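# Restock wall glove dispenser with two boxes from cart

## Task

Take the two fresh glove boxes off the cart and fit them into the vacant slots of the wall-mounted glove dispenser. The cart and the pedal bin are movable. When finished, release the boxes and move the robot away. The task fails if the robot tips over or is left leaning.

## Robot and tools

ROBOT. A Hello Robot Stretch 4, about 1.6 m tall, with a single arm. It has an omni-wheel base whose rim lies within 0.23 m of the base origin, a lift on a vertical mast, an arm that telescopes forward, a wrist with yaw, pitch and roll, and a two-finger gripper. Loose objects may sometimes get nudged by outside forces.

FRAMES. Base frame: origin on the floor below the base centre, x forward, y left, z up. hand_pose is reported in this frame and marks a point between the open fingertips. With all wrist joints at 0 its axes line up with the base frame. The printed position can be slightly wrong. The odometry frame is the base frame as it was when the scene began. base_odometry heading runs from -3.142 to 3.142, positive to the left. It counts wheel turns, so slipping shows up as travel.

execute_actions. Argument "actions" is a list holding one action, or an empty list, which only reports state and images. Optional "cameras" is a list chosen from head_camera, head_left_camera, head_right_camera, wrist_camera, all. Omitted, null or ["all"] gives all cameras; [] gives none. An action holds "base", "joints" or both, plus optional "pace" and "contact_limits". Alternatively it holds only {"end_of_arm": "enable_torque"}, which restarts any wrist or gripper motor that switched off. All motions in one action start together. No action lasts more than 15 s.
- "base": exactly one command, each an offset from where the base last reported itself. translate_m is straight travel in metres, forward positive, -2 to 2. strafe_m is sideways travel in metres, left positive, -2 to 2. rotate_rad is a turn in place in radians, counter-clockwise (left) positive, -3.2 to 3.2.
- "joints": a single object of absolute targets by name, not offsets. lift_m is 0 to 1.2 m. arm_m is 0 to 0.55 m of extension. wrist_yaw_rad is -1.134 to 4.276: 0 points forward, positive turns left, 3.14 is folded back, and above 3.4 the arm may block it. wrist_pitch_rad is -1.117 to 4.259: 0 is level and 1.57 points down. wrist_roll_rad is -1.117 to 4.259: at 0 the fingers are level, and positive turns clockwise as seen from behind the gripper. gripper_m is the fingertip gap in metres, -0.038 to 0.141; negative values press the fingers together. Done tolerances are ±0.004 for lift, arm and gripper, ±0.02 for yaw and roll, and ±0.05 for pitch. A joint target outside its range is clipped and the result says so. Any other bad value or unknown key rejects the whole call. A joint or base you leave out may still be driving toward its earlier target.
- "pace": "slow", "default", "fast" or "max". Base speed is 0.1, 0.3, 0.4 or 0.6 m/s and turning 1, 2, 3 or 4 rad/s respectively. Once the lift is above 0.2 these are reduced, down to 0.3 m/s and 1 rad/s at 1.2.
- "contact_limits": only {"arm_m": value}, 0 (lightest) to 0.75 (hardest), 0.5 if omitted. It sets how much force the arm may apply before it halts.
Example: {"base": {"translate_m": 0.3}, "joints": {"gripper_m": 0.05}, "pace": "fast"}. To unfold the wrist at the start, send lift_m 0.4 with wrist_yaw_rad 0.

wait: seconds from 0 to 10. It commands nothing and returns the same output as an empty execute_actions.
zoom_image: camera name plus region [x0, y0, x1, y1] in pixels from the top-left, at most 504x504. It works only on that camera's latest full image.
finished_scene: pass the scene number. It is final and reports success. Call it only once the boxes are placed, released and the robot has backed off.

CAMERAS. head_camera (420x560) sits atop the mast and looks forward and down; rotate the base to look elsewhere. head_left_camera and head_right_camera (420x672 fisheyes) look more steeply down and show the base and arm. wrist_camera (616x392) looks along the fingers, with the fingertips near the bottom of the image.

RESULT LINES. base_status and joint_status tell how each commanded motion ended. "done" for the base only means the wheels turned the commanded amount. "off_target" means the part stopped short and may still be pushing. "contact_stop_at_<key>" means it met resistance; that part holds, though lift, arm or wheels can go slack. A slack lift may sag under load, and slack wheels may roll. "limit_stop_at_<name>" is a built-in limit. "limit_stop_at_tilt" means a lean above 6 degrees, after which lift, arm and wheels go slack and ignore commands. "limit_stop_at_own_body" is a self-collision guard, likely when the wrist is pitched up below -0.2 and rolled below -0.4 or above 4. "torque_fault" means a wrist or gripper motor went limp; send enable_torque. If a call reports a stop, any further calls in that reply are skipped. on_its_own lists what was not commanded; its "held at" is a target, not a position. lidar_m gives 12 distances in metres for 30-degree sectors counter-clockwise from straight ahead (4th left, 7th behind, 10th right). "-" means nothing seen or nearer than 0.25 m. The lidar misses clear objects and thin legs. wrist_depth_mm is a 7x7 grid of depths, 100 to 2000 mm. turned_by_wheels versus turned_by_imu: a gap above about 0.1 rad suggests a collision or slip, and it adds that much heading error. base_tilt is in degrees, forward and right positive, with about 1.5 degrees of fixed bias. motor_effort is percent of maximum, with the peak in brackets; readings are noisy and biased. For wheel_0 to wheel_2, positive means turning right.

GRIPPING. Command gripper_m smaller than the box width to grasp. Going lower squeezes harder and draws the box inward. A firm grip shows up as a change in gripper effort. Neither gripper_m nor "done" proves you are holding anything. If the fingertips get stuck on a surface, raise the lift.

AVOID. Do not drop, slam or shove things hard. Do not drive or turn carrying more than 1 kg with arm_m above 0.2, especially at fast paces. Avoid sustained high pushes, particularly with the lift high, since they can tip the robot. Release the boxes and move away before finishing.

Each tool is called after "Call:" by a JSON object that holds its "method" and its "body", one argument or row to a line.

## Session

Call:
{"method": "execute_actions", "body": {
  "actions": []
}}

Scene clock: 0.00 s.
base_odometry: x=+0.000 y=+0.000 heading=+0.000 (m, m, rad; odometry frame)
turned_by_wheels: +0.000 (rad since the last result)
turned_by_imu: +0.000 (rad since the last result)
base_tilt: forward=-0.8 right=+0.0 (deg)
lidar_m: 2.52 2.36 2.58 1.34 1.29 1.38 1.93 1.80 1.92 1.84 1.60 1.48
base_status: not commanded
joint_positions: lift_m=+0.227 arm_m=+0.001 wrist_yaw_rad=+3.214 wrist_pitch_rad=-0.001 wrist_roll_rad=-0.002 gripper_m=+0.057
joint_status: not commanded
motor_effort: lift_m=+19 arm_m=-1 wrist_yaw_rad=+0 wrist_pitch_rad=-7 wrist_roll_rad=-1 gripper_m=-3 wheel_0=+0 wheel_1=+0 wheel_2=+0 (%)
hand_pose: x=-0.1223 y=+0.0662 z=+0.4057 quat_wxyz=(-0.036, +0.000, -0.001, +0.999) (m; base frame)
wrist_depth_mm: - - 142 - - - 1863 / - - 139 - - - 1397 / - - 134 294 - 1708 1308 / - 117 140 - - 1708 1308 / 185 1756 - - - 1708 1308 / 195 1708 208 1708 196 1618 1397 / 193 1008 1008 135 1060 991 1138
pictures: head_camera, head_left_camera, head_right_camera, wrist_camera
Images, in order (width x height): head_camera 420x560, head_left_camera 420x672, head_right_camera 420x672, wrist_camera 616x392.

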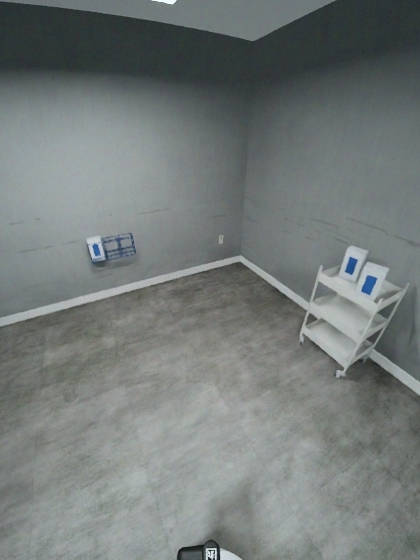

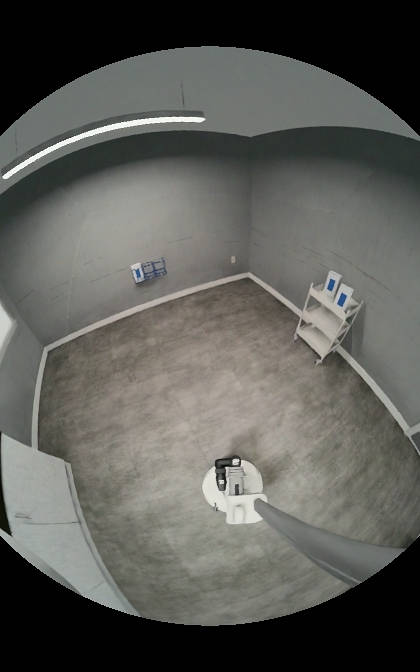

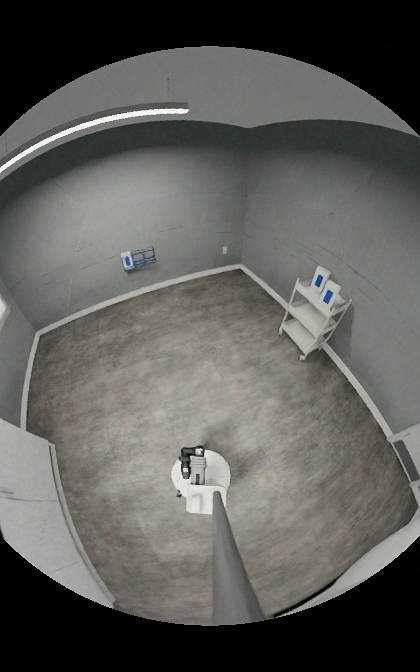

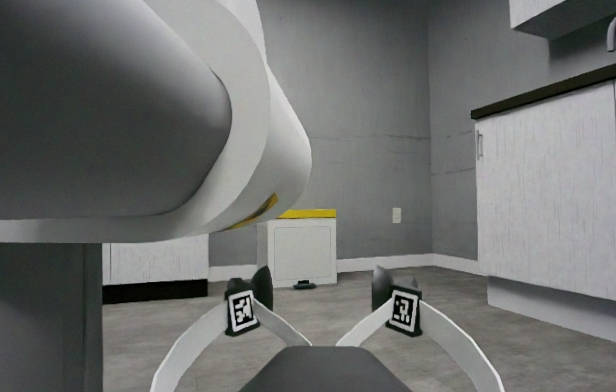

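Call:
{"method": "zoom_image", "body": {
  "camera": "head_camera",
  "region": [60, 200, 180, 290]
}}

Call:
{"method": "zoom_image", "body": {
  "camera": "head_camera",
  "region": [280, 230, 420, 390]
}}

Call:
{"method": "execute_actions", "body": {
  "actions": [
    {"base":{"rotate_rad":-0.6},"joints":{"lift_m":0.9,"wrist_yaw_rad":0,"gripper_m":0.12}}
  ]
}}

Region (60, 200, 180, 290) of head_camera's 420x560 image, scaled by 4.200, with more detail than that image has; it fills the top 378 rows of this view, and the rest is white.

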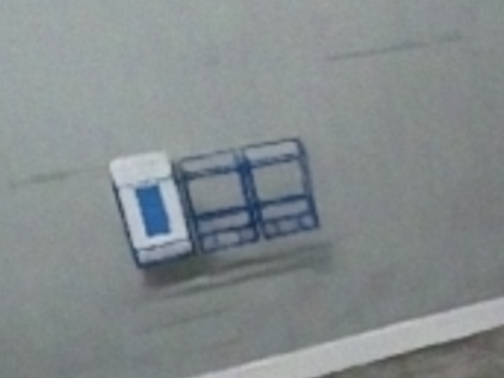

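Region (280, 230, 420, 390) of head_camera's 420x560 image, scaled by 3.150, with more detail than that image has; it fills the left 441 columns of this view, and the rest is white.

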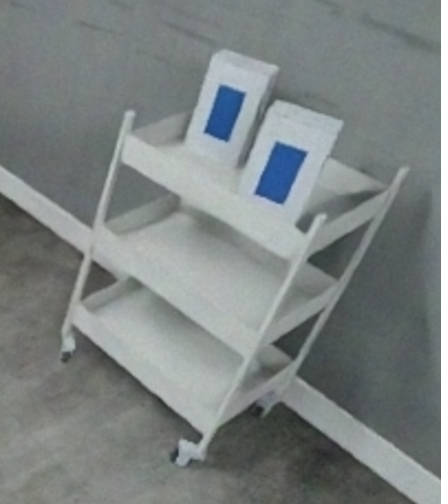

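Scene clock: 5.53 s.
base_odometry: x=+0.000 y=+0.000 heading=-0.599 (m, m, rad; odometry frame)
turned_by_wheels: -0.599 (rad since the last result)
turned_by_imu: -0.594 (rad since the last result)
base_tilt: forward=-0.9 right=+0.0 (deg)
lidar_m: 1.48 2.56 2.36 2.58 1.37 1.30 1.36 1.96 1.81 1.86 1.87 1.79
base_status: done
joint_positions: lift_m=+0.900 arm_m=+0.001 wrist_yaw_rad=+0.000 wrist_pitch_rad=-0.001 wrist_roll_rad=-0.002 gripper_m=+0.120
joint_status: all done
motor_effort: lift_m=+21(25) arm_m=-1(1) wrist_yaw_rad=-2(8) wrist_pitch_rad=-7(6) wrist_roll_rad=+0(2) gripper_m=-4(6) wheel_0=+3(8) wheel_1=+3(8) wheel_2=+3(9) (%)
hand_pose: x=+0.4603 y=-0.0873 z=+1.0782 quat_wxyz=(+1.000, -0.001, +0.000, +0.000) (m; base frame)
wrist_depth_mm: - - - 1863 1661 1430 1336 / - - - 1863 1708 1430 1281 / - - - 1983 1661 1430 1308 / - - - 1921 1618 1464 1308 / - - - 1863 1661 1430 1308 / - - 202 1397 1366 1366 1308 / - - - 141 1576 1464 1281
pictures: head_camera, head_left_camera, head_right_camera, wrist_camera
Images, in order (width x height): head_camera 420x560, head_left_camera 420x672, head_right_camera 420x672, wrist_camera 616x392.

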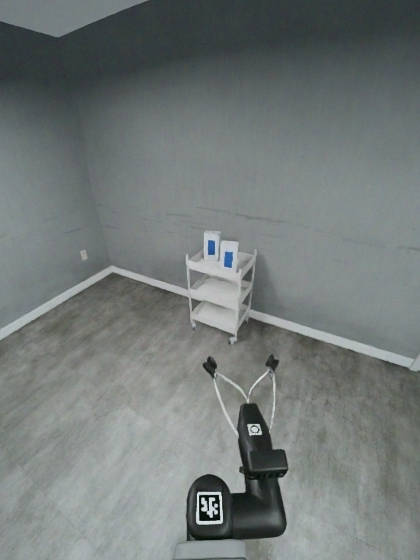

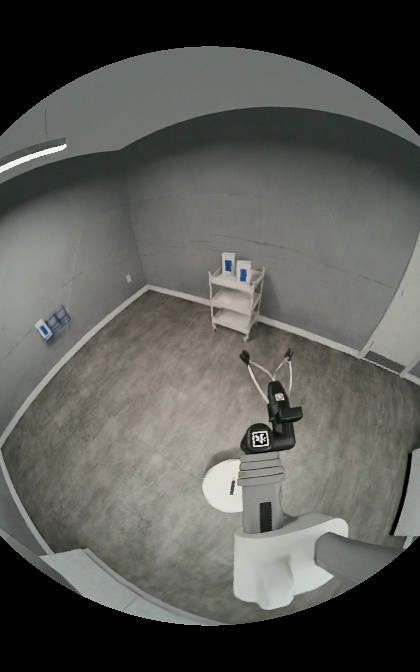

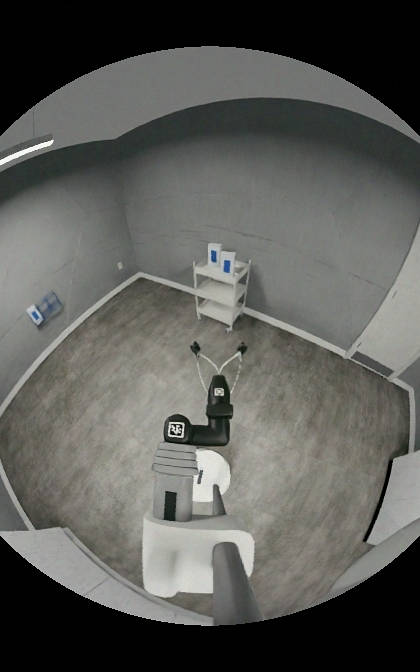

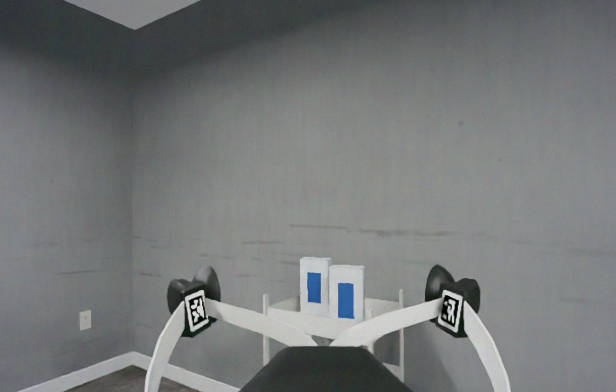

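Call:
{"method": "execute_actions", "body": {
  "actions": [
    {"base":{"rotate_rad":-0.4}}
  ],
  "cameras": []
}}

Call:
{"method": "execute_actions", "body": {
  "actions": [
    {"base":{"strafe_m":0.6}}
  ],
  "cameras": []
}}

Call:
{"method": "execute_actions", "body": {
  "actions": [
    {"base":{"translate_m":0.4}}
  ],
  "cameras": ["head_camera","wrist_camera"]
}}

Scene clock: 11.87 s.
base_odometry: x=+0.000 y=+0.000 heading=-0.998 (m, m, rad; odometry frame)
turned_by_wheels: -0.399 (rad since the last result)
turned_by_imu: -0.395 (rad since the last result)
base_tilt: forward=-0.9 right=+0.0 (deg)
lidar_m: 1.46 1.50 2.45 2.39 2.49 1.33 1.31 1.45 1.94 1.77 2.29 1.82
base_status: done
joint_positions: lift_m=+0.900 arm_m=+0.001 wrist_yaw_rad=+0.000 wrist_pitch_rad=-0.001 wrist_roll_rad=-0.002 gripper_m=+0.120
joint_status: not commanded
motor_effort: lift_m=+22(22) arm_m=-1(1) wrist_yaw_rad=-1(1) wrist_pitch_rad=-7(8) wrist_roll_rad=+0(0) gripper_m=-1(3) wheel_0=+4(11) wheel_1=+5(9) wheel_2=+4(10) (%)
hand_pose: x=+0.4603 y=-0.0874 z=+1.0782 quat_wxyz=(+1.000, -0.001, +0.000, +0.000) (m; base frame)
wrist_depth_mm: 1808 1756 1708 1661 1576 1537 1499 / 1863 1808 1708 1661 1576 1537 1430 / 1921 1756 1661 1618 1576 1537 1464 / 1808 1808 1708 1618 1576 1537 1464 / 1808 1708 1708 1618 1576 1499 1464 / 1808 1464 202 1618 1576 1499 1499 / 1863 1576 1537 140 1537 1499 1464
pictures: none
No camera images: the call's "cameras" was empty. Leave "cameras" out to get every camera's image.

Scene clock: 15.20 s.
base_odometry: x=+0.504 y=+0.325 heading=-0.998 (m, m, rad; odometry frame)
turned_by_wheels: +0.000 (rad since the last result)
turned_by_imu: -0.003 (rad since the last result)
base_tilt: forward=-0.9 right=+0.0 (deg)
lidar_m: 1.44 2.01 1.81 1.77 2.04 1.90 1.24 1.36 2.07 2.41 2.36 1.90
base_status: done
joint_positions: lift_m=+0.900 arm_m=+0.001 wrist_yaw_rad=+0.000 wrist_pitch_rad=-0.001 wrist_roll_rad=-0.002 gripper_m=+0.120
joint_status: not commanded
motor_effort: lift_m=+21(22) arm_m=-1(1) wrist_yaw_rad=-1(1) wrist_pitch_rad=-6(5) wrist_roll_rad=+1(1) gripper_m=+1(2) wheel_0=-2(12) wheel_1=+3(11) wheel_2=+0(3) (%)
hand_pose: x=+0.4603 y=-0.0874 z=+1.0782 quat_wxyz=(+1.000, -0.001, +0.000, +0.000) (m; base frame)
wrist_depth_mm: 1921 1863 1808 1708 1618 1576 1537 / 1921 1863 1756 1708 1661 1618 1537 / 1921 1808 1756 1708 1661 1576 1537 / 1921 1808 1808 1708 1661 1576 1537 / 1983 1921 1756 1708 1618 1576 1499 / 1921 1808 202 1308 1576 1576 1499 / 1921 1863 1756 141 1618 1576 1499
pictures: none
No camera images: the call's "cameras" was empty. Leave "cameras" out to get every camera's image.

Scene clock: 18.00 s.
base_odometry: x=+0.721 y=-0.011 heading=-0.998 (m, m, rad; odometry frame)
turned_by_wheels: +0.000 (rad since the last result)
turned_by_imu: -0.002 (rad since the last result)
base_tilt: forward=-0.8 right=-0.1 (deg)
lidar_m: 1.04 1.59 1.87 1.74 2.01 2.31 1.66 1.78 2.50 2.44 1.88 1.47
base_status: done
joint_positions: lift_m=+0.900 arm_m=+0.001 wrist_yaw_rad=+0.000 wrist_pitch_rad=-0.001 wrist_roll_rad=-0.002 gripper_m=+0.120
joint_status: not commanded
motor_effort: lift_m=+22(21) arm_m=-1(1) wrist_yaw_rad=-1(1) wrist_pitch_rad=-7(7) wrist_roll_rad=+0(0) gripper_m=-1(1) wheel_0=+2(13) wheel_1=+3(8) wheel_2=-2(12) (%)
hand_pose: x=+0.4603 y=-0.0874 z=+1.0782 quat_wxyz=(+1.000, -0.001, +0.000, +0.000) (m; base frame)
wrist_depth_mm: 1464 1397 1366 1281 1255 1205 1160 / 1464 1430 1336 1308 1255 1182 1160 / 1430 1397 1336 1308 1229 1205 1138 / 1430 1397 1336 1308 1229 1182 1138 / 1397 1366 1336 1255 1229 1160 1138 / 1430 1397 202 1042 931 1160 1138 / 1430 1366 1308 140 1205 1182 1160
pictures: head_camera, wrist_camera
Images, in order (width x height): head_camera 420x560, wrist_camera 616x392.

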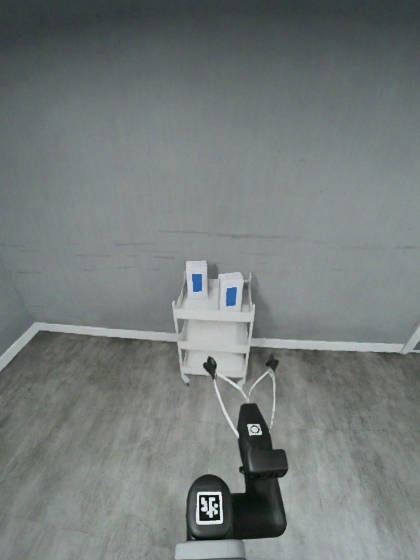

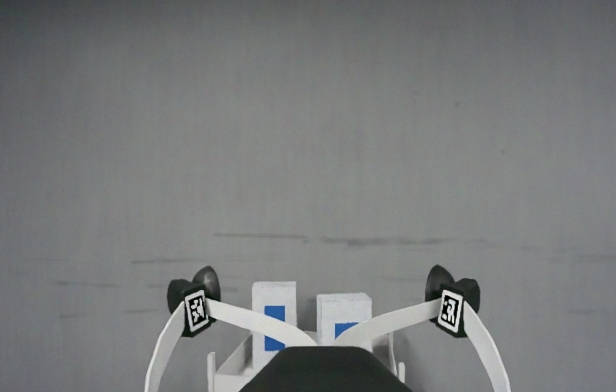

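Call:
{"method": "execute_actions", "body": {
  "actions": [
    {"base":{"rotate_rad":0.16},"joints":{"lift_m":0.75,"gripper_m":0.141}}
  ],
  "cameras": []
}}

Call:
{"method": "execute_actions", "body": {
  "actions": [
    {"base":{"translate_m":0.3}}
  ],
  "cameras": ["head_camera","wrist_camera"]
}}

Scene clock: 24.30 s.
base_odometry: x=+0.721 y=-0.011 heading=-0.839 (m, m, rad; odometry frame)
turned_by_wheels: +0.159 (rad since the last result)
turned_by_imu: +0.155 (rad since the last result)
base_tilt: forward=-0.9 right=-0.1 (deg)
lidar_m: 1.04 1.72 1.74 1.73 2.17 2.27 1.65 1.97 2.44 2.45 1.72 1.05
base_status: done
joint_positions: lift_m=+0.750 arm_m=+0.001 wrist_yaw_rad=+0.000 wrist_pitch_rad=-0.001 wrist_roll_rad=-0.002 gripper_m=+0.141
joint_status: all done
motor_effort: lift_m=+15(22) arm_m=-1(1) wrist_yaw_rad=-1(1) wrist_pitch_rad=-7(5) wrist_roll_rad=+0(0) gripper_m=-1(1) wheel_0=-5(6) wheel_1=-3(7) wheel_2=-3(8) (%)
hand_pose: x=+0.4603 y=-0.0874 z=+0.9288 quat_wxyz=(+1.000, -0.001, +0.000, +0.000) (m; base frame)
wrist_depth_mm: 1756 1618 1464 1336 1255 1160 1098 / 1808 1618 1499 1366 1229 1160 1078 / 1756 1576 1430 1336 1255 1160 1060 / 1708 1576 1464 1308 1229 1138 1060 / 1756 1576 1430 1336 1025 1138 1078 / 1708 1537 219 1025 854 205 1060 / 1708 1576 1430 141 1098 1098 1060
pictures: none
No camera images: the call's "cameras" was empty. Leave "cameras" out to get every camera's image.

Scene clock: 26.77 s.
base_odometry: x=+0.921 y=-0.234 heading=-0.838 (m, m, rad; odometry frame)
turned_by_wheels: +0.000 (rad since the last result)
turned_by_imu: -0.001 (rad since the last result)
base_tilt: forward=-0.9 right=+0.0 (deg)
lidar_m: 0.75 1.39 1.76 1.65 2.06 2.56 1.94 2.30 2.53 2.30 1.36 0.77
base_status: done
joint_positions: lift_m=+0.750 arm_m=+0.001 wrist_yaw_rad=+0.000 wrist_pitch_rad=-0.001 wrist_roll_rad=-0.002 gripper_m=+0.141
joint_status: not commanded
motor_effort: lift_m=+15(15) arm_m=-1(1) wrist_yaw_rad=+0(1) wrist_pitch_rad=-7(7) wrist_roll_rad=-1(0) gripper_m=+2(4) wheel_0=+4(8) wheel_1=+3(9) wheel_2=-1(11) (%)
hand_pose: x=+0.4603 y=-0.0874 z=+0.9287 quat_wxyz=(+1.000, -0.001, +0.000, +0.000) (m; base frame)
wrist_depth_mm: 1336 1229 1118 1025 946 878 820 / 1366 1229 1098 1025 946 891 831 / 1308 1205 1098 1008 946 878 831 / 1336 1205 1098 1008 946 878 831 / 1308 1205 1078 1008 917 842 820 / 1336 1205 220 854 732 206 820 / 1308 1182 1098 141 732 549 798
pictures: head_camera, wrist_camera
Images, in order (width x height): head_camera 420x560, wrist_camera 616x392.

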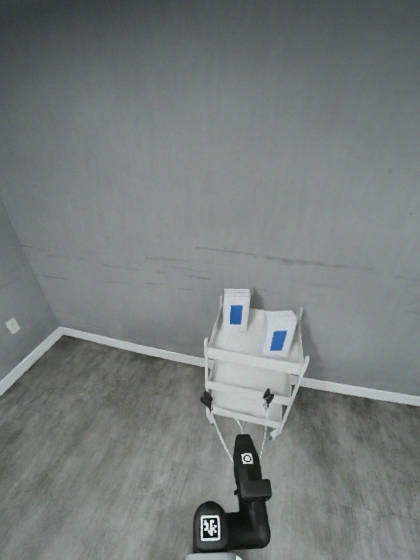

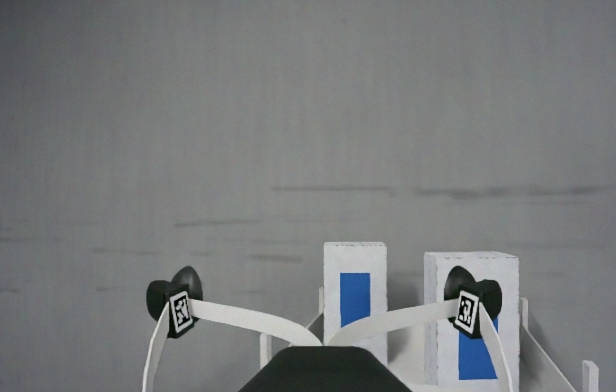

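Call:
{"method": "execute_actions", "body": {
  "actions": [
    {"base":{"rotate_rad":-0.32},"joints":{"lift_m":0.68}}
  ],
  "cameras": []
}}

Call:
{"method": "execute_actions", "body": {
  "actions": [
    {"base":{"translate_m":0.25}}
  ],
  "cameras": ["head_camera","wrist_camera"]
}}

Scene clock: 32.07 s.
base_odometry: x=+0.921 y=-0.234 heading=-1.158 (m, m, rad; odometry frame)
turned_by_wheels: -0.319 (rad since the last result)
turned_by_imu: -0.317 (rad since the last result)
base_tilt: forward=-0.9 right=+0.0 (deg)
lidar_m: 0.77 0.79 1.62 1.68 1.70 2.41 1.95 2.02 2.64 2.51 1.75 1.26
base_status: done
joint_positions: lift_m=+0.680 arm_m=+0.001 wrist_yaw_rad=+0.000 wrist_pitch_rad=-0.001 wrist_roll_rad=-0.002 gripper_m=+0.141
joint_status: all done
motor_effort: lift_m=+15(14) arm_m=-1(1) wrist_yaw_rad=+1(1) wrist_pitch_rad=-6(7) wrist_roll_rad=+0(1) gripper_m=+2(1) wheel_0=+3(7) wheel_1=+4(9) wheel_2=+0(8) (%)
hand_pose: x=+0.4603 y=-0.0874 z=+0.8587 quat_wxyz=(+1.000, -0.001, +0.000, +0.000) (m; base frame)
wrist_depth_mm: 991 1008 991 1008 991 1008 991 / 976 991 1008 1008 976 991 1008 / 976 976 1008 1008 991 991 1008 / 976 991 976 960 976 1008 976 / 976 976 750 621 991 991 976 / 960 544 220 621 820 205 976 / 976 544 549 141 976 976 991
pictures: none
No camera images: the call's "cameras" was empty. Leave "cameras" out to get every camera's image.

Scene clock: 34.33 s.
base_odometry: x=+1.022 y=-0.463 heading=-1.158 (m, m, rad; odometry frame)
turned_by_wheels: +0.000 (rad since the last result)
turned_by_imu: -0.001 (rad since the last result)
base_tilt: forward=-0.8 right=-0.1 (deg)
lidar_m: 0.50 0.54 1.28 1.78 1.73 2.43 2.22 2.28 2.64 2.53 1.39 0.53
base_status: done
joint_positions: lift_m=+0.680 arm_m=+0.001 wrist_yaw_rad=+0.000 wrist_pitch_rad=-0.001 wrist_roll_rad=-0.002 gripper_m=+0.141
joint_status: not commanded
motor_effort: lift_m=+15(15) arm_m=-1(1) wrist_yaw_rad=+0(0) wrist_pitch_rad=-8(10) wrist_roll_rad=+0(0) gripper_m=+1(0) wheel_0=+3(7) wheel_1=+2(9) wheel_2=-1(11) (%)
hand_pose: x=+0.4603 y=-0.0874 z=+0.8587 quat_wxyz=(+1.000, -0.001, +0.000, +0.000) (m; base frame)
wrist_depth_mm: 741 732 741 732 741 732 741 / 732 732 732 732 741 732 750 / 732 723 732 732 732 732 741 / 723 723 723 723 741 741 732 / 723 496 504 373 723 723 732 / 715 484 219 370 723 205 723 / 500 484 500 141 683 723 723
pictures: head_camera, wrist_camera
Images, in order (width x height): head_camera 420x560, wrist_camera 616x392.

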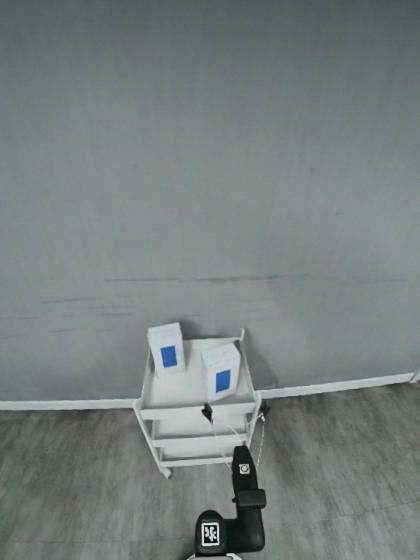

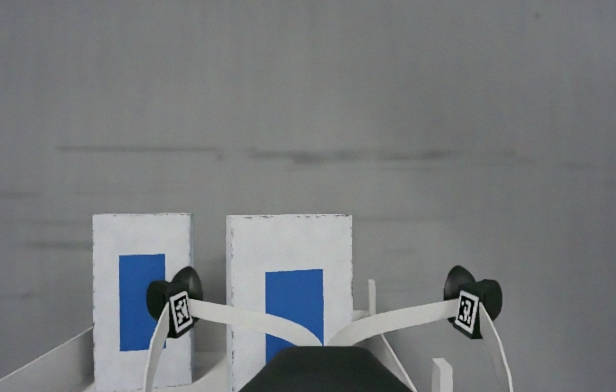

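Call:
{"method": "execute_actions", "body": {
  "actions": [
    {"base":{"strafe_m":0.04},"joints":{"lift_m":0.665}}
  ],
  "cameras": []
}}

Call:
{"method": "execute_actions", "body": {
  "actions": [
    {"joints":{"arm_m":0.1}}
  ],
  "cameras": ["head_camera","wrist_camera"]
}}

Scene clock: 38.83 s.
base_odometry: x=+1.058 y=-0.447 heading=-1.157 (m, m, rad; odometry frame)
turned_by_wheels: +0.000 (rad since the last result)
turned_by_imu: -0.002 (rad since the last result)
base_tilt: forward=-0.8 right=+0.0 (deg)
lidar_m: 0.50 0.53 1.27 1.71 1.73 2.36 2.20 2.27 2.69 2.57 1.40 0.55
base_status: done
joint_positions: lift_m=+0.665 arm_m=+0.001 wrist_yaw_rad=+0.000 wrist_pitch_rad=-0.001 wrist_roll_rad=-0.002 gripper_m=+0.141
joint_status: all done
motor_effort: lift_m=+15(18) arm_m=-1(1) wrist_yaw_rad=+0(0) wrist_pitch_rad=-8(7) wrist_roll_rad=+0(1) gripper_m=-2(2) wheel_0=-2(11) wheel_1=+2(12) wheel_2=+0(2) (%)
hand_pose: x=+0.4603 y=-0.0874 z=+0.8438 quat_wxyz=(+1.000, -0.001, +0.000, +0.000) (m; base frame)
wrist_depth_mm: 732 732 741 732 732 741 741 / 732 741 732 741 741 732 732 / 732 732 732 741 732 732 741 / 732 723 723 732 723 732 732 / 715 492 723 359 723 732 732 / 715 488 219 355 375 206 715 / 585 477 500 141 459 723 715
pictures: none
No camera images: the call's "cameras" was empty. Leave "cameras" out to get every camera's image.

Scene clock: 40.10 s.
base_odometry: x=+1.058 y=-0.447 heading=-1.157 (m, m, rad; odometry frame)
turned_by_wheels: +0.000 (rad since the last result)
turned_by_imu: -0.001 (rad since the last result)
base_tilt: forward=-0.9 right=+0.0 (deg)
lidar_m: 0.50 0.51 1.27 1.72 1.70 2.35 2.21 2.26 2.69 2.56 1.38 0.54
base_status: not commanded
joint_positions: lift_m=+0.665 arm_m=+0.099 wrist_yaw_rad=+0.000 wrist_pitch_rad=-0.001 wrist_roll_rad=-0.002 gripper_m=+0.141
joint_status: all done
motor_effort: lift_m=+14(14) arm_m=+5(6) wrist_yaw_rad=+0(0) wrist_pitch_rad=-8(9) wrist_roll_rad=+1(0) gripper_m=-4(1) wheel_0=-1(1) wheel_1=+2(2) wheel_2=+0(0) (%)
hand_pose: x=+0.5585 y=-0.0874 z=+0.8438 quat_wxyz=(+1.000, -0.001, +0.000, +0.000) (m; base frame)
wrist_depth_mm: 627 634 627 627 634 640 640 / 634 627 634 627 627 634 627 / 621 627 627 627 634 634 634 / 621 627 627 627 627 627 627 / 621 394 430 262 282 627 627 / 621 387 219 258 274 205 621 / 430 389 413 141 282 621 621
pictures: head_camera, wrist_camera
Images, in order (width x height): head_camera 420x560, wrist_camera 616x392.

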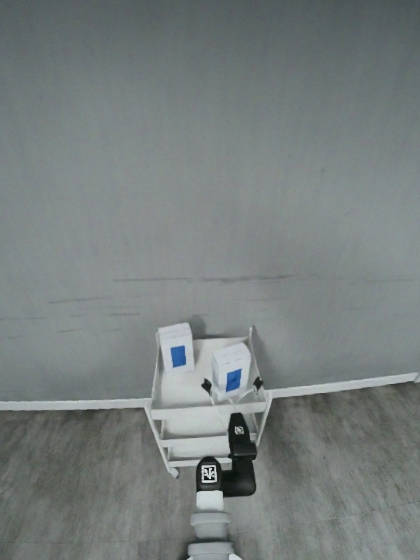

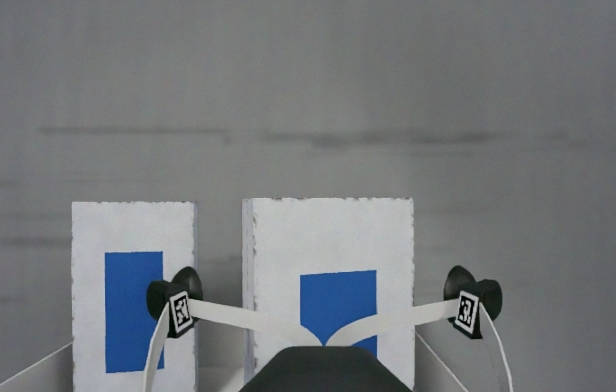

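Call:
{"method": "execute_actions", "body": {
  "actions": [
    {"joints":{"arm_m":0.19}}
  ],
  "cameras": ["head_camera","wrist_camera"]
}}

Call:
{"method": "execute_actions", "body": {
  "actions": [
    {"joints":{"gripper_m":0.05}}
  ],
  "cameras": []
}}

Call:
{"method": "execute_actions", "body": {
  "actions": [
    {"joints":{"lift_m":0.95}}
  ],
  "cameras": ["head_camera","wrist_camera"]
}}

Scene clock: 44.03 s.
base_odometry: x=+1.058 y=-0.447 heading=-1.157 (m, m, rad; odometry frame)
turned_by_wheels: +0.000 (rad since the last result)
turned_by_imu: -0.002 (rad since the last result)
base_tilt: forward=-0.9 right=+0.0 (deg)
lidar_m: 0.51 0.54 1.28 1.72 1.71 2.37 2.22 2.27 2.68 2.56 1.38 0.54
base_status: not commanded
joint_positions: lift_m=+0.665 arm_m=+0.189 wrist_yaw_rad=+0.000 wrist_pitch_rad=-0.001 wrist_roll_rad=-0.002 gripper_m=+0.141
joint_status: all done
motor_effort: lift_m=+15(15) arm_m=+5(4) wrist_yaw_rad=-2(2) wrist_pitch_rad=-7(9) wrist_roll_rad=+0(0) gripper_m=-2(3) wheel_0=-1(1) wheel_1=+2(2) wheel_2=+0(0) (%)
hand_pose: x=+0.6485 y=-0.0873 z=+0.8438 quat_wxyz=(+1.000, -0.001, +0.000, +0.000) (m; base frame)
wrist_depth_mm: 535 539 544 539 544 539 544 / 539 539 535 539 539 539 544 / 535 535 535 539 535 535 539 / 535 535 535 205 225 535 535 / 300 314 191 199 214 535 535 / 298 306 187 194 206 205 530 / 298 309 184 141 206 530 530
pictures: head_camera, wrist_camera
Images, in order (width x height): head_camera 420x560, wrist_camera 616x392.

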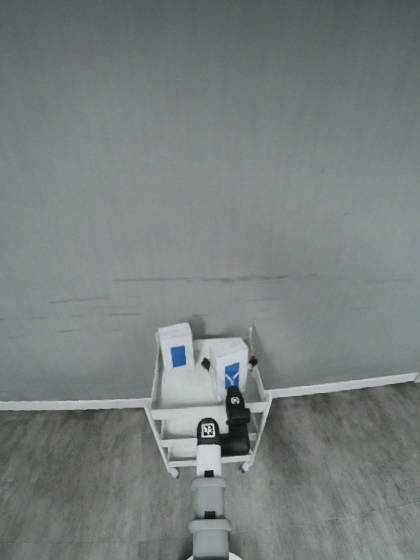

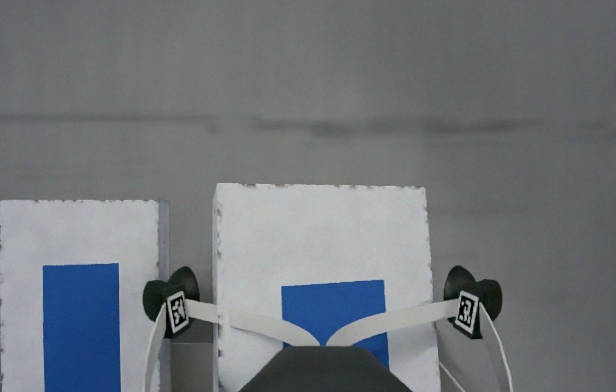

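Scene clock: 45.97 s.
base_odometry: x=+1.058 y=-0.447 heading=-1.157 (m, m, rad; odometry frame)
turned_by_wheels: +0.000 (rad since the last result)
turned_by_imu: -0.001 (rad since the last result)
base_tilt: forward=-0.9 right=+0.0 (deg)
lidar_m: 0.51 0.53 1.29 1.72 1.72 2.37 2.22 2.26 2.70 2.54 1.39 0.55
base_status: not commanded
joint_positions: lift_m=+0.665 arm_m=+0.189 wrist_yaw_rad=+0.001 wrist_pitch_rad=+0.001 wrist_roll_rad=-0.001 gripper_m=+0.051
joint_status: all done
motor_effort: lift_m=+15(14) arm_m=+5(6) wrist_yaw_rad=-4(4) wrist_pitch_rad=-13(11) wrist_roll_rad=-3(3) gripper_m=-34(35) wheel_0=-1(1) wheel_1=+2(2) wheel_2=+0(0) (%)
hand_pose: x=+0.6486 y=-0.0871 z=+0.8433 quat_wxyz=(+1.000, +0.000, +0.000, +0.001) (m; base frame)
wrist_depth_mm: 544 539 539 539 544 539 544 / 539 535 535 544 544 539 535 / 535 535 535 535 530 535 539 / 530 535 530 181 194 539 539 / 298 314 170 176 188 535 535 / 298 307 168 175 186 178 535 / 298 312 167 169 183 530 530
pictures: none
No camera images: the call's "cameras" was empty. Leave "cameras" out to get every camera's image.

Scene clock: 48.20 s.
base_odometry: x=+1.058 y=-0.447 heading=-1.157 (m, m, rad; odometry frame)
turned_by_wheels: +0.000 (rad since the last result)
turned_by_imu: -0.001 (rad since the last result)
base_tilt: forward=-0.9 right=+0.0 (deg)
lidar_m: 0.50 0.53 1.27 1.72 1.72 2.37 2.22 2.27 2.70 2.56 1.41 0.55
base_status: not commanded
joint_positions: lift_m=+0.950 arm_m=+0.189 wrist_yaw_rad=+0.000 wrist_pitch_rad=+0.006 wrist_roll_rad=-0.001 gripper_m=+0.051
joint_status: all done
on_its_own: wrist_pitch_rad is at rest, and its effort (-26) is outside its rest range (-23 to +23)
motor_effort: lift_m=+24(25) arm_m=+5(5) wrist_yaw_rad=+0(4) wrist_pitch_rad=-26(30) wrist_roll_rad=-1(3) gripper_m=-32(35) wheel_0=-1(1) wheel_1=+2(2) wheel_2=+0(0) (%)
hand_pose: x=+0.6485 y=-0.0874 z=+1.1260 quat_wxyz=(+1.000, -0.001, +0.003, +0.000) (m; base frame)
wrist_depth_mm: 535 530 535 539 535 544 539 / 535 530 539 530 535 539 539 / 535 530 530 539 530 539 530 / 535 530 535 184 196 535 539 / 530 530 172 178 189 535 535 / 525 525 169 175 186 179 535 / 530 530 167 169 182 535 539
pictures: head_camera, wrist_camera
Images, in order (width x height): head_camera 420x560, wrist_camera 616x392.

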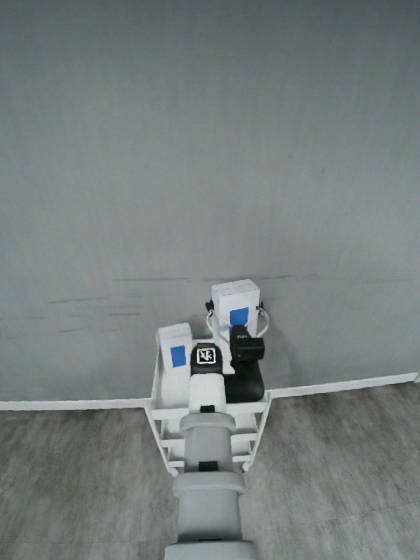

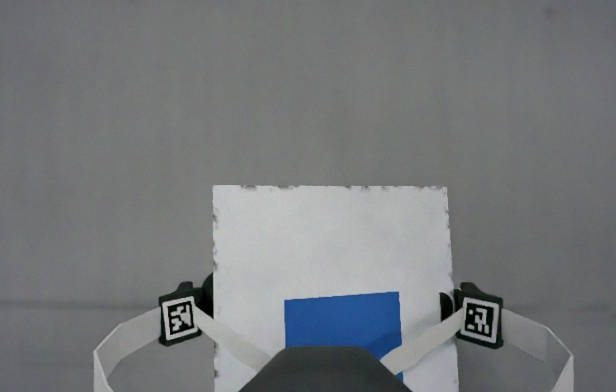

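Call:
{"method": "execute_actions", "body": {
  "actions": [
    {"base":{"translate_m":-0.7},"joints":{"arm_m":0.0}}
  ],
  "cameras": []
}}

Call:
{"method": "execute_actions", "body": {
  "actions": [
    {"base":{"rotate_rad":1.571},"pace":"slow"}
  ],
  "cameras": []
}}

Call:
{"method": "execute_actions", "body": {
  "actions": [
    {"base":{"translate_m":0.6}}
  ],
  "cameras": ["head_camera","wrist_camera"]
}}

Scene clock: 56.60 s.
base_odometry: x=+0.778 y=+0.194 heading=-1.158 (m, m, rad; odometry frame)
turned_by_wheels: +0.000 (rad since the last result)
turned_by_imu: -0.001 (rad since the last result)
base_tilt: forward=-0.9 right=+0.0 (deg)
lidar_m: 0.38 1.68 1.80 1.58 1.76 2.22 1.51 1.52 2.08 2.55 2.38 0.40
base_status: done
joint_positions: lift_m=+0.950 arm_m=+0.002 wrist_yaw_rad=+0.000 wrist_pitch_rad=+0.006 wrist_roll_rad=-0.001 gripper_m=+0.051
joint_status: all done
on_its_own: wrist_pitch_rad is at rest, and its effort (-27) is outside its rest range (-23 to +23)
motor_effort: lift_m=+23(24) arm_m=-5(8) wrist_yaw_rad=+0(2) wrist_pitch_rad=-27(29) wrist_roll_rad=-1(1) gripper_m=-36(35) wheel_0=-3(8) wheel_1=-3(8) wheel_2=+2(12) (%)
hand_pose: x=+0.4610 y=-0.0874 z=+1.1260 quat_wxyz=(+1.000, -0.001, +0.003, +0.000) (m; base frame)
wrist_depth_mm: 1499 1430 1464 1464 1464 1464 1464 / 1430 1464 1464 1464 1430 1499 1499 / 1464 1430 1464 1464 1464 1430 1464 / 1464 1430 1430 184 197 1430 1430 / 1464 1464 172 178 190 1464 1430 / 1397 1430 169 175 186 180 1464 / 1397 1430 166 168 182 1430 1464
pictures: none
No camera images: the call's "cameras" was empty. Leave "cameras" out to get every camera's image.

Scene clock: 59.47 s.
base_odometry: x=+0.778 y=+0.194 heading=+0.412 (m, m, rad; odometry frame)
turned_by_wheels: +1.570 (rad since the last result)
turned_by_imu: +1.548 (rad since the last result)
base_tilt: forward=-0.8 right=+0.0 (deg)
lidar_m: 0.37 1.75 2.20 1.49 1.53 2.01 2.58 2.42 1.74 1.21 1.67 0.40
base_status: done
joint_positions: lift_m=+0.950 arm_m=+0.002 wrist_yaw_rad=+0.000 wrist_pitch_rad=+0.006 wrist_roll_rad=-0.002 gripper_m=+0.051
joint_status: not commanded
on_its_own: wrist_pitch_rad is at rest, and its effort (-27) is outside its rest range (-23 to +23)
motor_effort: lift_m=+23(23) arm_m=-5(5) wrist_yaw_rad=-1(2) wrist_pitch_rad=-27(28) wrist_roll_rad=-1(2) gripper_m=-31(37) wheel_0=-5(7) wheel_1=-5(7) wheel_2=-2(8) (%)
hand_pose: x=+0.4610 y=-0.0873 z=+1.1260 quat_wxyz=(+1.000, -0.001, +0.003, +0.000) (m; base frame)
wrist_depth_mm: 1576 1499 1576 1537 1537 1537 1537 / 1537 1537 1537 1537 1576 1537 1537 / 1537 1537 1537 1537 1537 1537 1537 / 1499 1499 1499 185 197 1537 1576 / 1499 1537 172 178 190 1537 1576 / 1499 1537 169 175 186 180 1499 / 1499 1537 166 168 182 1537 1537
pictures: none
No camera images: the call's "cameras" was empty. Leave "cameras" out to get every camera's image.

Scene clock: 62.97 s.
base_odometry: x=+1.327 y=+0.435 heading=+0.413 (m, m, rad; odometry frame)
turned_by_wheels: +0.000 (rad since the last result)
turned_by_imu: -0.002 (rad since the last result)
base_tilt: forward=-0.9 right=+0.0 (deg)
lidar_m: 0.38 1.02 1.51 2.10 1.69 2.07 3.21 2.44 1.25 1.44 1.63 0.41
base_status: done
joint_positions: lift_m=+0.950 arm_m=+0.002 wrist_yaw_rad=+0.000 wrist_pitch_rad=+0.006 wrist_roll_rad=-0.002 gripper_m=+0.051
joint_status: not commanded
on_its_own: wrist_pitch_rad is at rest, and its effort (-28) is outside its rest range (-23 to +23)
motor_effort: lift_m=+24(24) arm_m=-4(5) wrist_yaw_rad=+0(1) wrist_pitch_rad=-28(27) wrist_roll_rad=-1(1) gripper_m=-34(39) wheel_0=+2(7) wheel_1=+2(8) wheel_2=+0(10) (%)
hand_pose: x=+0.4610 y=-0.0874 z=+1.1260 quat_wxyz=(+1.000, -0.001, +0.003, +0.000) (m; base frame)
wrist_depth_mm: 891 891 904 917 904 917 904 / 904 904 917 917 917 904 931 / 904 904 917 904 904 917 917 / 891 904 904 184 196 904 917 / 904 904 172 178 189 917 917 / 878 891 169 175 186 180 917 / 891 891 166 169 182 904 904
pictures: head_camera, wrist_camera
Images, in order (width x height): head_camera 420x560, wrist_camera 616x392.

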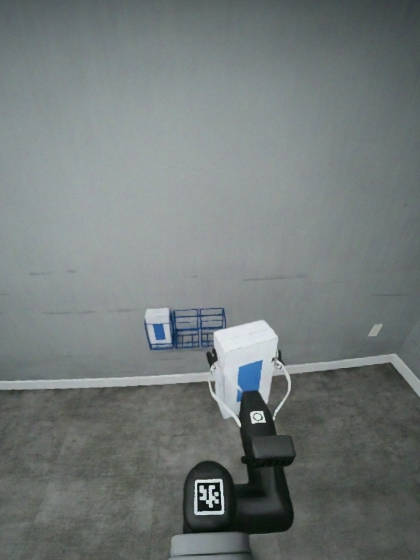

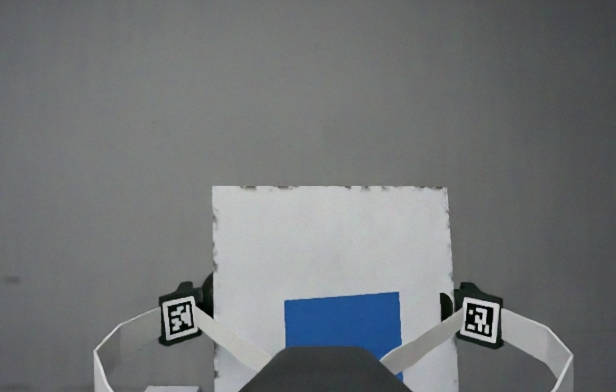

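Call:
{"method": "execute_actions", "body": {
  "actions": [
    {"base":{"strafe_m":0.25},"joints":{"wrist_yaw_rad":-0.18}}
  ],
  "cameras": []
}}

Call:
{"method": "execute_actions", "body": {
  "actions": [
    {"base":{"translate_m":0.4},"joints":{"lift_m":0.86}}
  ],
  "cameras": ["head_camera","head_left_camera","head_right_camera"]
}}

Scene clock: 71.43 s.
base_odometry: x=+1.227 y=+0.664 heading=+0.413 (m, m, rad; odometry frame)
turned_by_wheels: +0.000 (rad since the last result)
turned_by_imu: -0.003 (rad since the last result)
base_tilt: forward=-0.9 right=+0.0 (deg)
lidar_m: 0.36 1.11 1.51 1.82 1.48 1.73 3.23 2.75 1.51 1.49 1.63 0.38
base_status: done
joint_positions: lift_m=+0.950 arm_m=+0.002 wrist_yaw_rad=-0.180 wrist_pitch_rad=+0.006 wrist_roll_rad=-0.002 gripper_m=+0.051
joint_status: all done
on_its_own: wrist_pitch_rad is at rest, and its effort (-28) is outside its rest range (-23 to +23)
motor_effort: lift_m=+23(23) arm_m=-5(5) wrist_yaw_rad=+0(11) wrist_pitch_rad=-28(29) wrist_roll_rad=-1(1) gripper_m=-40(35) wheel_0=-2(11) wheel_1=+3(11) wheel_2=+0(0) (%)
hand_pose: x=+0.4407 y=-0.1376 z=+1.1260 quat_wxyz=(+0.996, -0.001, +0.003, -0.090) (m; base frame)
wrist_depth_mm: 809 854 891 946 991 1025 1098 / 820 842 891 931 976 1025 1098 / 820 842 878 931 991 1042 1098 / 809 842 878 184 196 1025 1078 / 809 842 172 178 189 1025 1078 / 798 831 169 175 186 179 1078 / 809 831 166 168 182 1008 1078
pictures: none
No camera images: the call's "cameras" was empty. Leave "cameras" out to get every camera's image.

Scene clock: 74.23 s.
base_odometry: x=+1.593 y=+0.824 heading=+0.413 (m, m, rad; odometry frame)
turned_by_wheels: +0.000 (rad since the last result)
turned_by_imu: -0.002 (rad since the last result)
base_tilt: forward=-0.9 right=+0.0 (deg)
lidar_m: 0.36 0.72 0.94 1.87 1.76 1.75 3.65 2.75 1.65 1.82 1.04 0.38
base_status: done
joint_positions: lift_m=+0.860 arm_m=+0.002 wrist_yaw_rad=-0.180 wrist_pitch_rad=+0.006 wrist_roll_rad=-0.002 gripper_m=+0.051
joint_status: all done
on_its_own: wrist_pitch_rad is at rest, and its effort (-27) is outside its rest range (-23 to +23)
motor_effort: lift_m=+17(28) arm_m=-5(4) wrist_yaw_rad=+0(1) wrist_pitch_rad=-27(27) wrist_roll_rad=-1(1) gripper_m=-33(36) wheel_0=+4(11) wheel_1=+3(7) wheel_2=-2(11) (%)
hand_pose: x=+0.4407 y=-0.1376 z=+1.0365 quat_wxyz=(+0.996, -0.001, +0.003, -0.090) (m; base frame)
wrist_depth_mm: 449 469 492 517 544 574 609 / 449 469 492 517 539 564 603 / 449 469 488 512 539 574 597 / 445 469 484 184 196 569 597 / 449 466 172 178 190 564 597 / 445 459 169 175 186 178 591 / 445 462 166 168 182 564 585
pictures: head_camera, head_left_camera, head_right_camera
Images, in order (width x height): head_camera 420x560, head_left_camera 420x672, head_right_camera 420x672.

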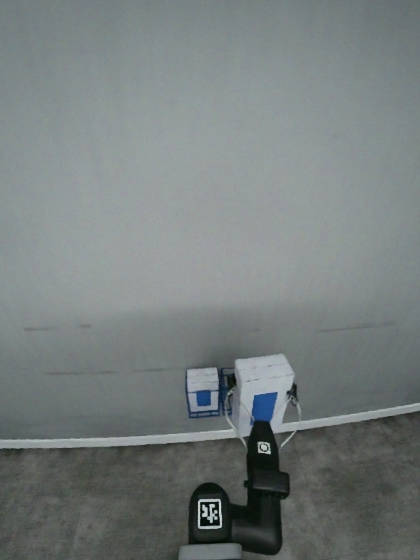

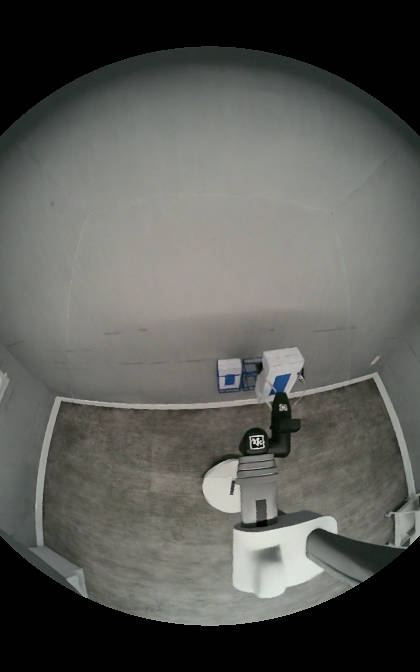

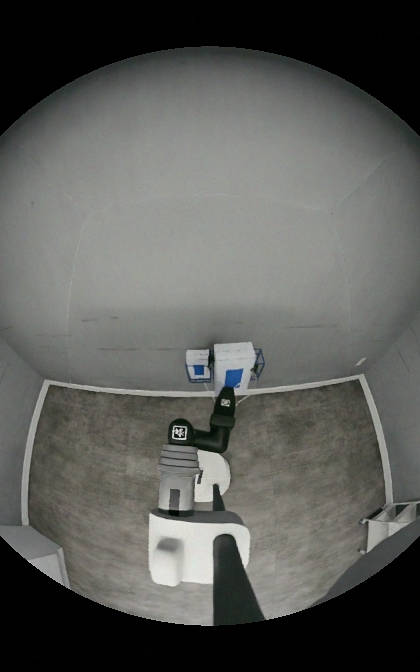

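Call:
{"method": "zoom_image", "body": {
  "camera": "head_camera",
  "region": [170, 330, 320, 470]
}}

Region (170, 330, 320, 470) of head_camera's 420x560 image, scaled by 3.360, with more detail than that image has; it fills the top 470 rows of this view, and the rest is white.

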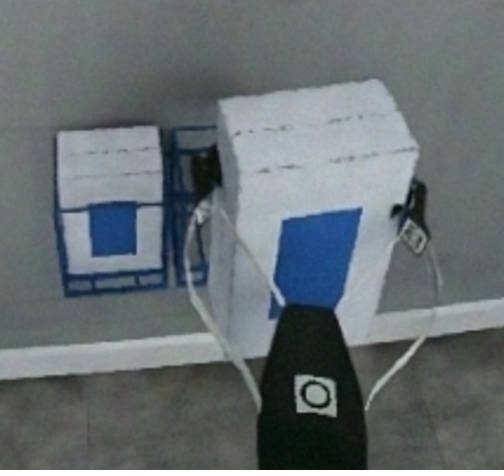

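Call:
{"method": "execute_actions", "body": {
  "actions": [
    {"base":{"strafe_m":0.06},"joints":{"lift_m":0.88,"wrist_yaw_rad":-0.34}}
  ],
  "cameras": []
}}

Call:
{"method": "execute_actions", "body": {
  "actions": [
    {"joints":{"arm_m":0.17}}
  ],
  "cameras": ["head_camera","head_right_camera","wrist_camera"]
}}

Call:
{"method": "zoom_image", "body": {
  "camera": "head_camera",
  "region": [170, 300, 320, 460]
}}

Scene clock: 79.50 s.
base_odometry: x=+1.569 y=+0.879 heading=+0.413 (m, m, rad; odometry frame)
turned_by_wheels: +0.000 (rad since the last result)
turned_by_imu: -0.002 (rad since the last result)
base_tilt: forward=-0.9 right=+0.0 (deg)
lidar_m: 0.59 0.70 0.96 1.79 1.77 1.70 3.65 2.84 1.73 1.88 1.07 0.36
base_status: done
joint_positions: lift_m=+0.879 arm_m=+0.002 wrist_yaw_rad=-0.340 wrist_pitch_rad=+0.006 wrist_roll_rad=-0.002 gripper_m=+0.051
joint_status: all done
on_its_own: wrist_pitch_rad is at rest, and its effort (-27) is outside its rest range (-23 to +23)
motor_effort: lift_m=+24(28) arm_m=-4(5) wrist_yaw_rad=+0(12) wrist_pitch_rad=-27(26) wrist_roll_rad=+1(0) gripper_m=-37(36) wheel_0=-2(13) wheel_1=+2(10) wheel_2=+0(1) (%)
hand_pose: x=+0.4153 y=-0.1786 z=+1.0560 quat_wxyz=(+0.986, +0.000, +0.003, -0.169) (m; base frame)
wrist_depth_mm: 436 469 508 559 615 683 759 / 436 469 508 554 609 683 759 / 436 469 508 554 609 676 759 / 433 466 492 185 196 676 750 / 433 466 173 178 190 676 750 / 430 452 169 175 186 179 741 / 430 459 166 169 182 661 732
pictures: none
No camera images: the call's "cameras" was empty. Leave "cameras" out to get every camera's image.

Scene clock: 81.10 s.
base_odometry: x=+1.569 y=+0.879 heading=+0.413 (m, m, rad; odometry frame)
turned_by_wheels: +0.000 (rad since the last result)
turned_by_imu: -0.001 (rad since the last result)
base_tilt: forward=-0.9 right=+0.0 (deg)
lidar_m: 0.51 0.71 0.94 1.82 1.77 1.72 3.66 2.85 1.70 1.88 1.06 0.53
base_status: not commanded
joint_positions: lift_m=+0.879 arm_m=+0.169 wrist_yaw_rad=-0.340 wrist_pitch_rad=+0.006 wrist_roll_rad=-0.002 gripper_m=+0.051
joint_status: all done
on_its_own: wrist_pitch_rad is at rest, and its effort (-29) is outside its rest range (-23 to +23)
motor_effort: lift_m=+24(24) arm_m=+5(6) wrist_yaw_rad=-1(1) wrist_pitch_rad=-29(27) wrist_roll_rad=+0(0) gripper_m=-35(30) wheel_0=-2(2) wheel_1=+2(2) wheel_2=+0(0) (%)
hand_pose: x=+0.5829 y=-0.1785 z=+1.0559 quat_wxyz=(+0.986, +0.000, +0.003, -0.169) (m; base frame)
wrist_depth_mm: 291 314 340 373 410 459 504 / 291 315 340 370 410 455 504 / 291 312 340 368 407 452 504 / 290 312 329 184 196 452 500 / 290 310 172 178 189 452 496 / 290 304 170 175 186 180 500 / 289 307 166 168 182 439 488
pictures: head_camera, head_right_camera, wrist_camera
Images, in order (width x height): head_camera 420x560, head_right_camera 420x672, wrist_camera 616x392.

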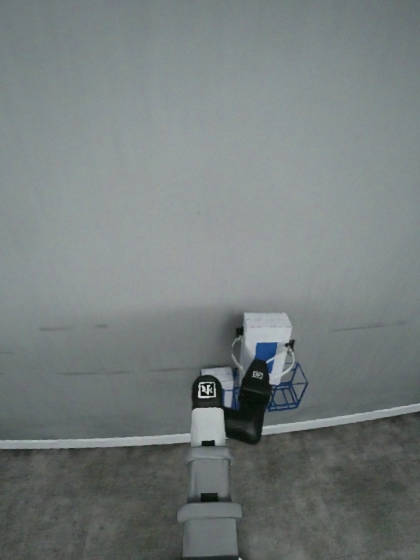

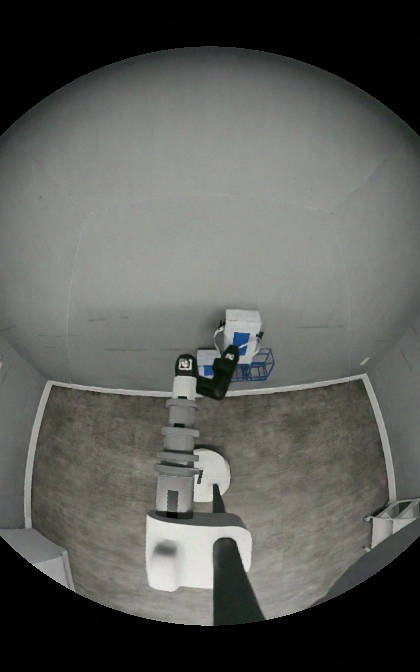

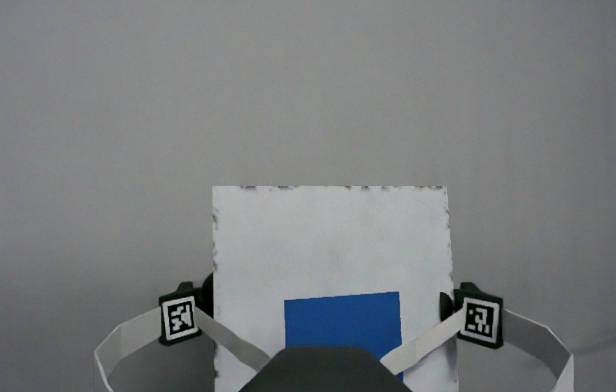

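Region (170, 300, 320, 460) of head_camera's 420x560 image, scaled by 3.150, with more detail than that image has; it fills the left 472 columns of this view, and the rest is white.

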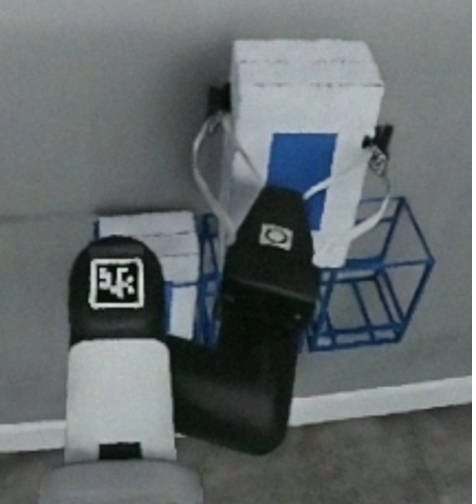

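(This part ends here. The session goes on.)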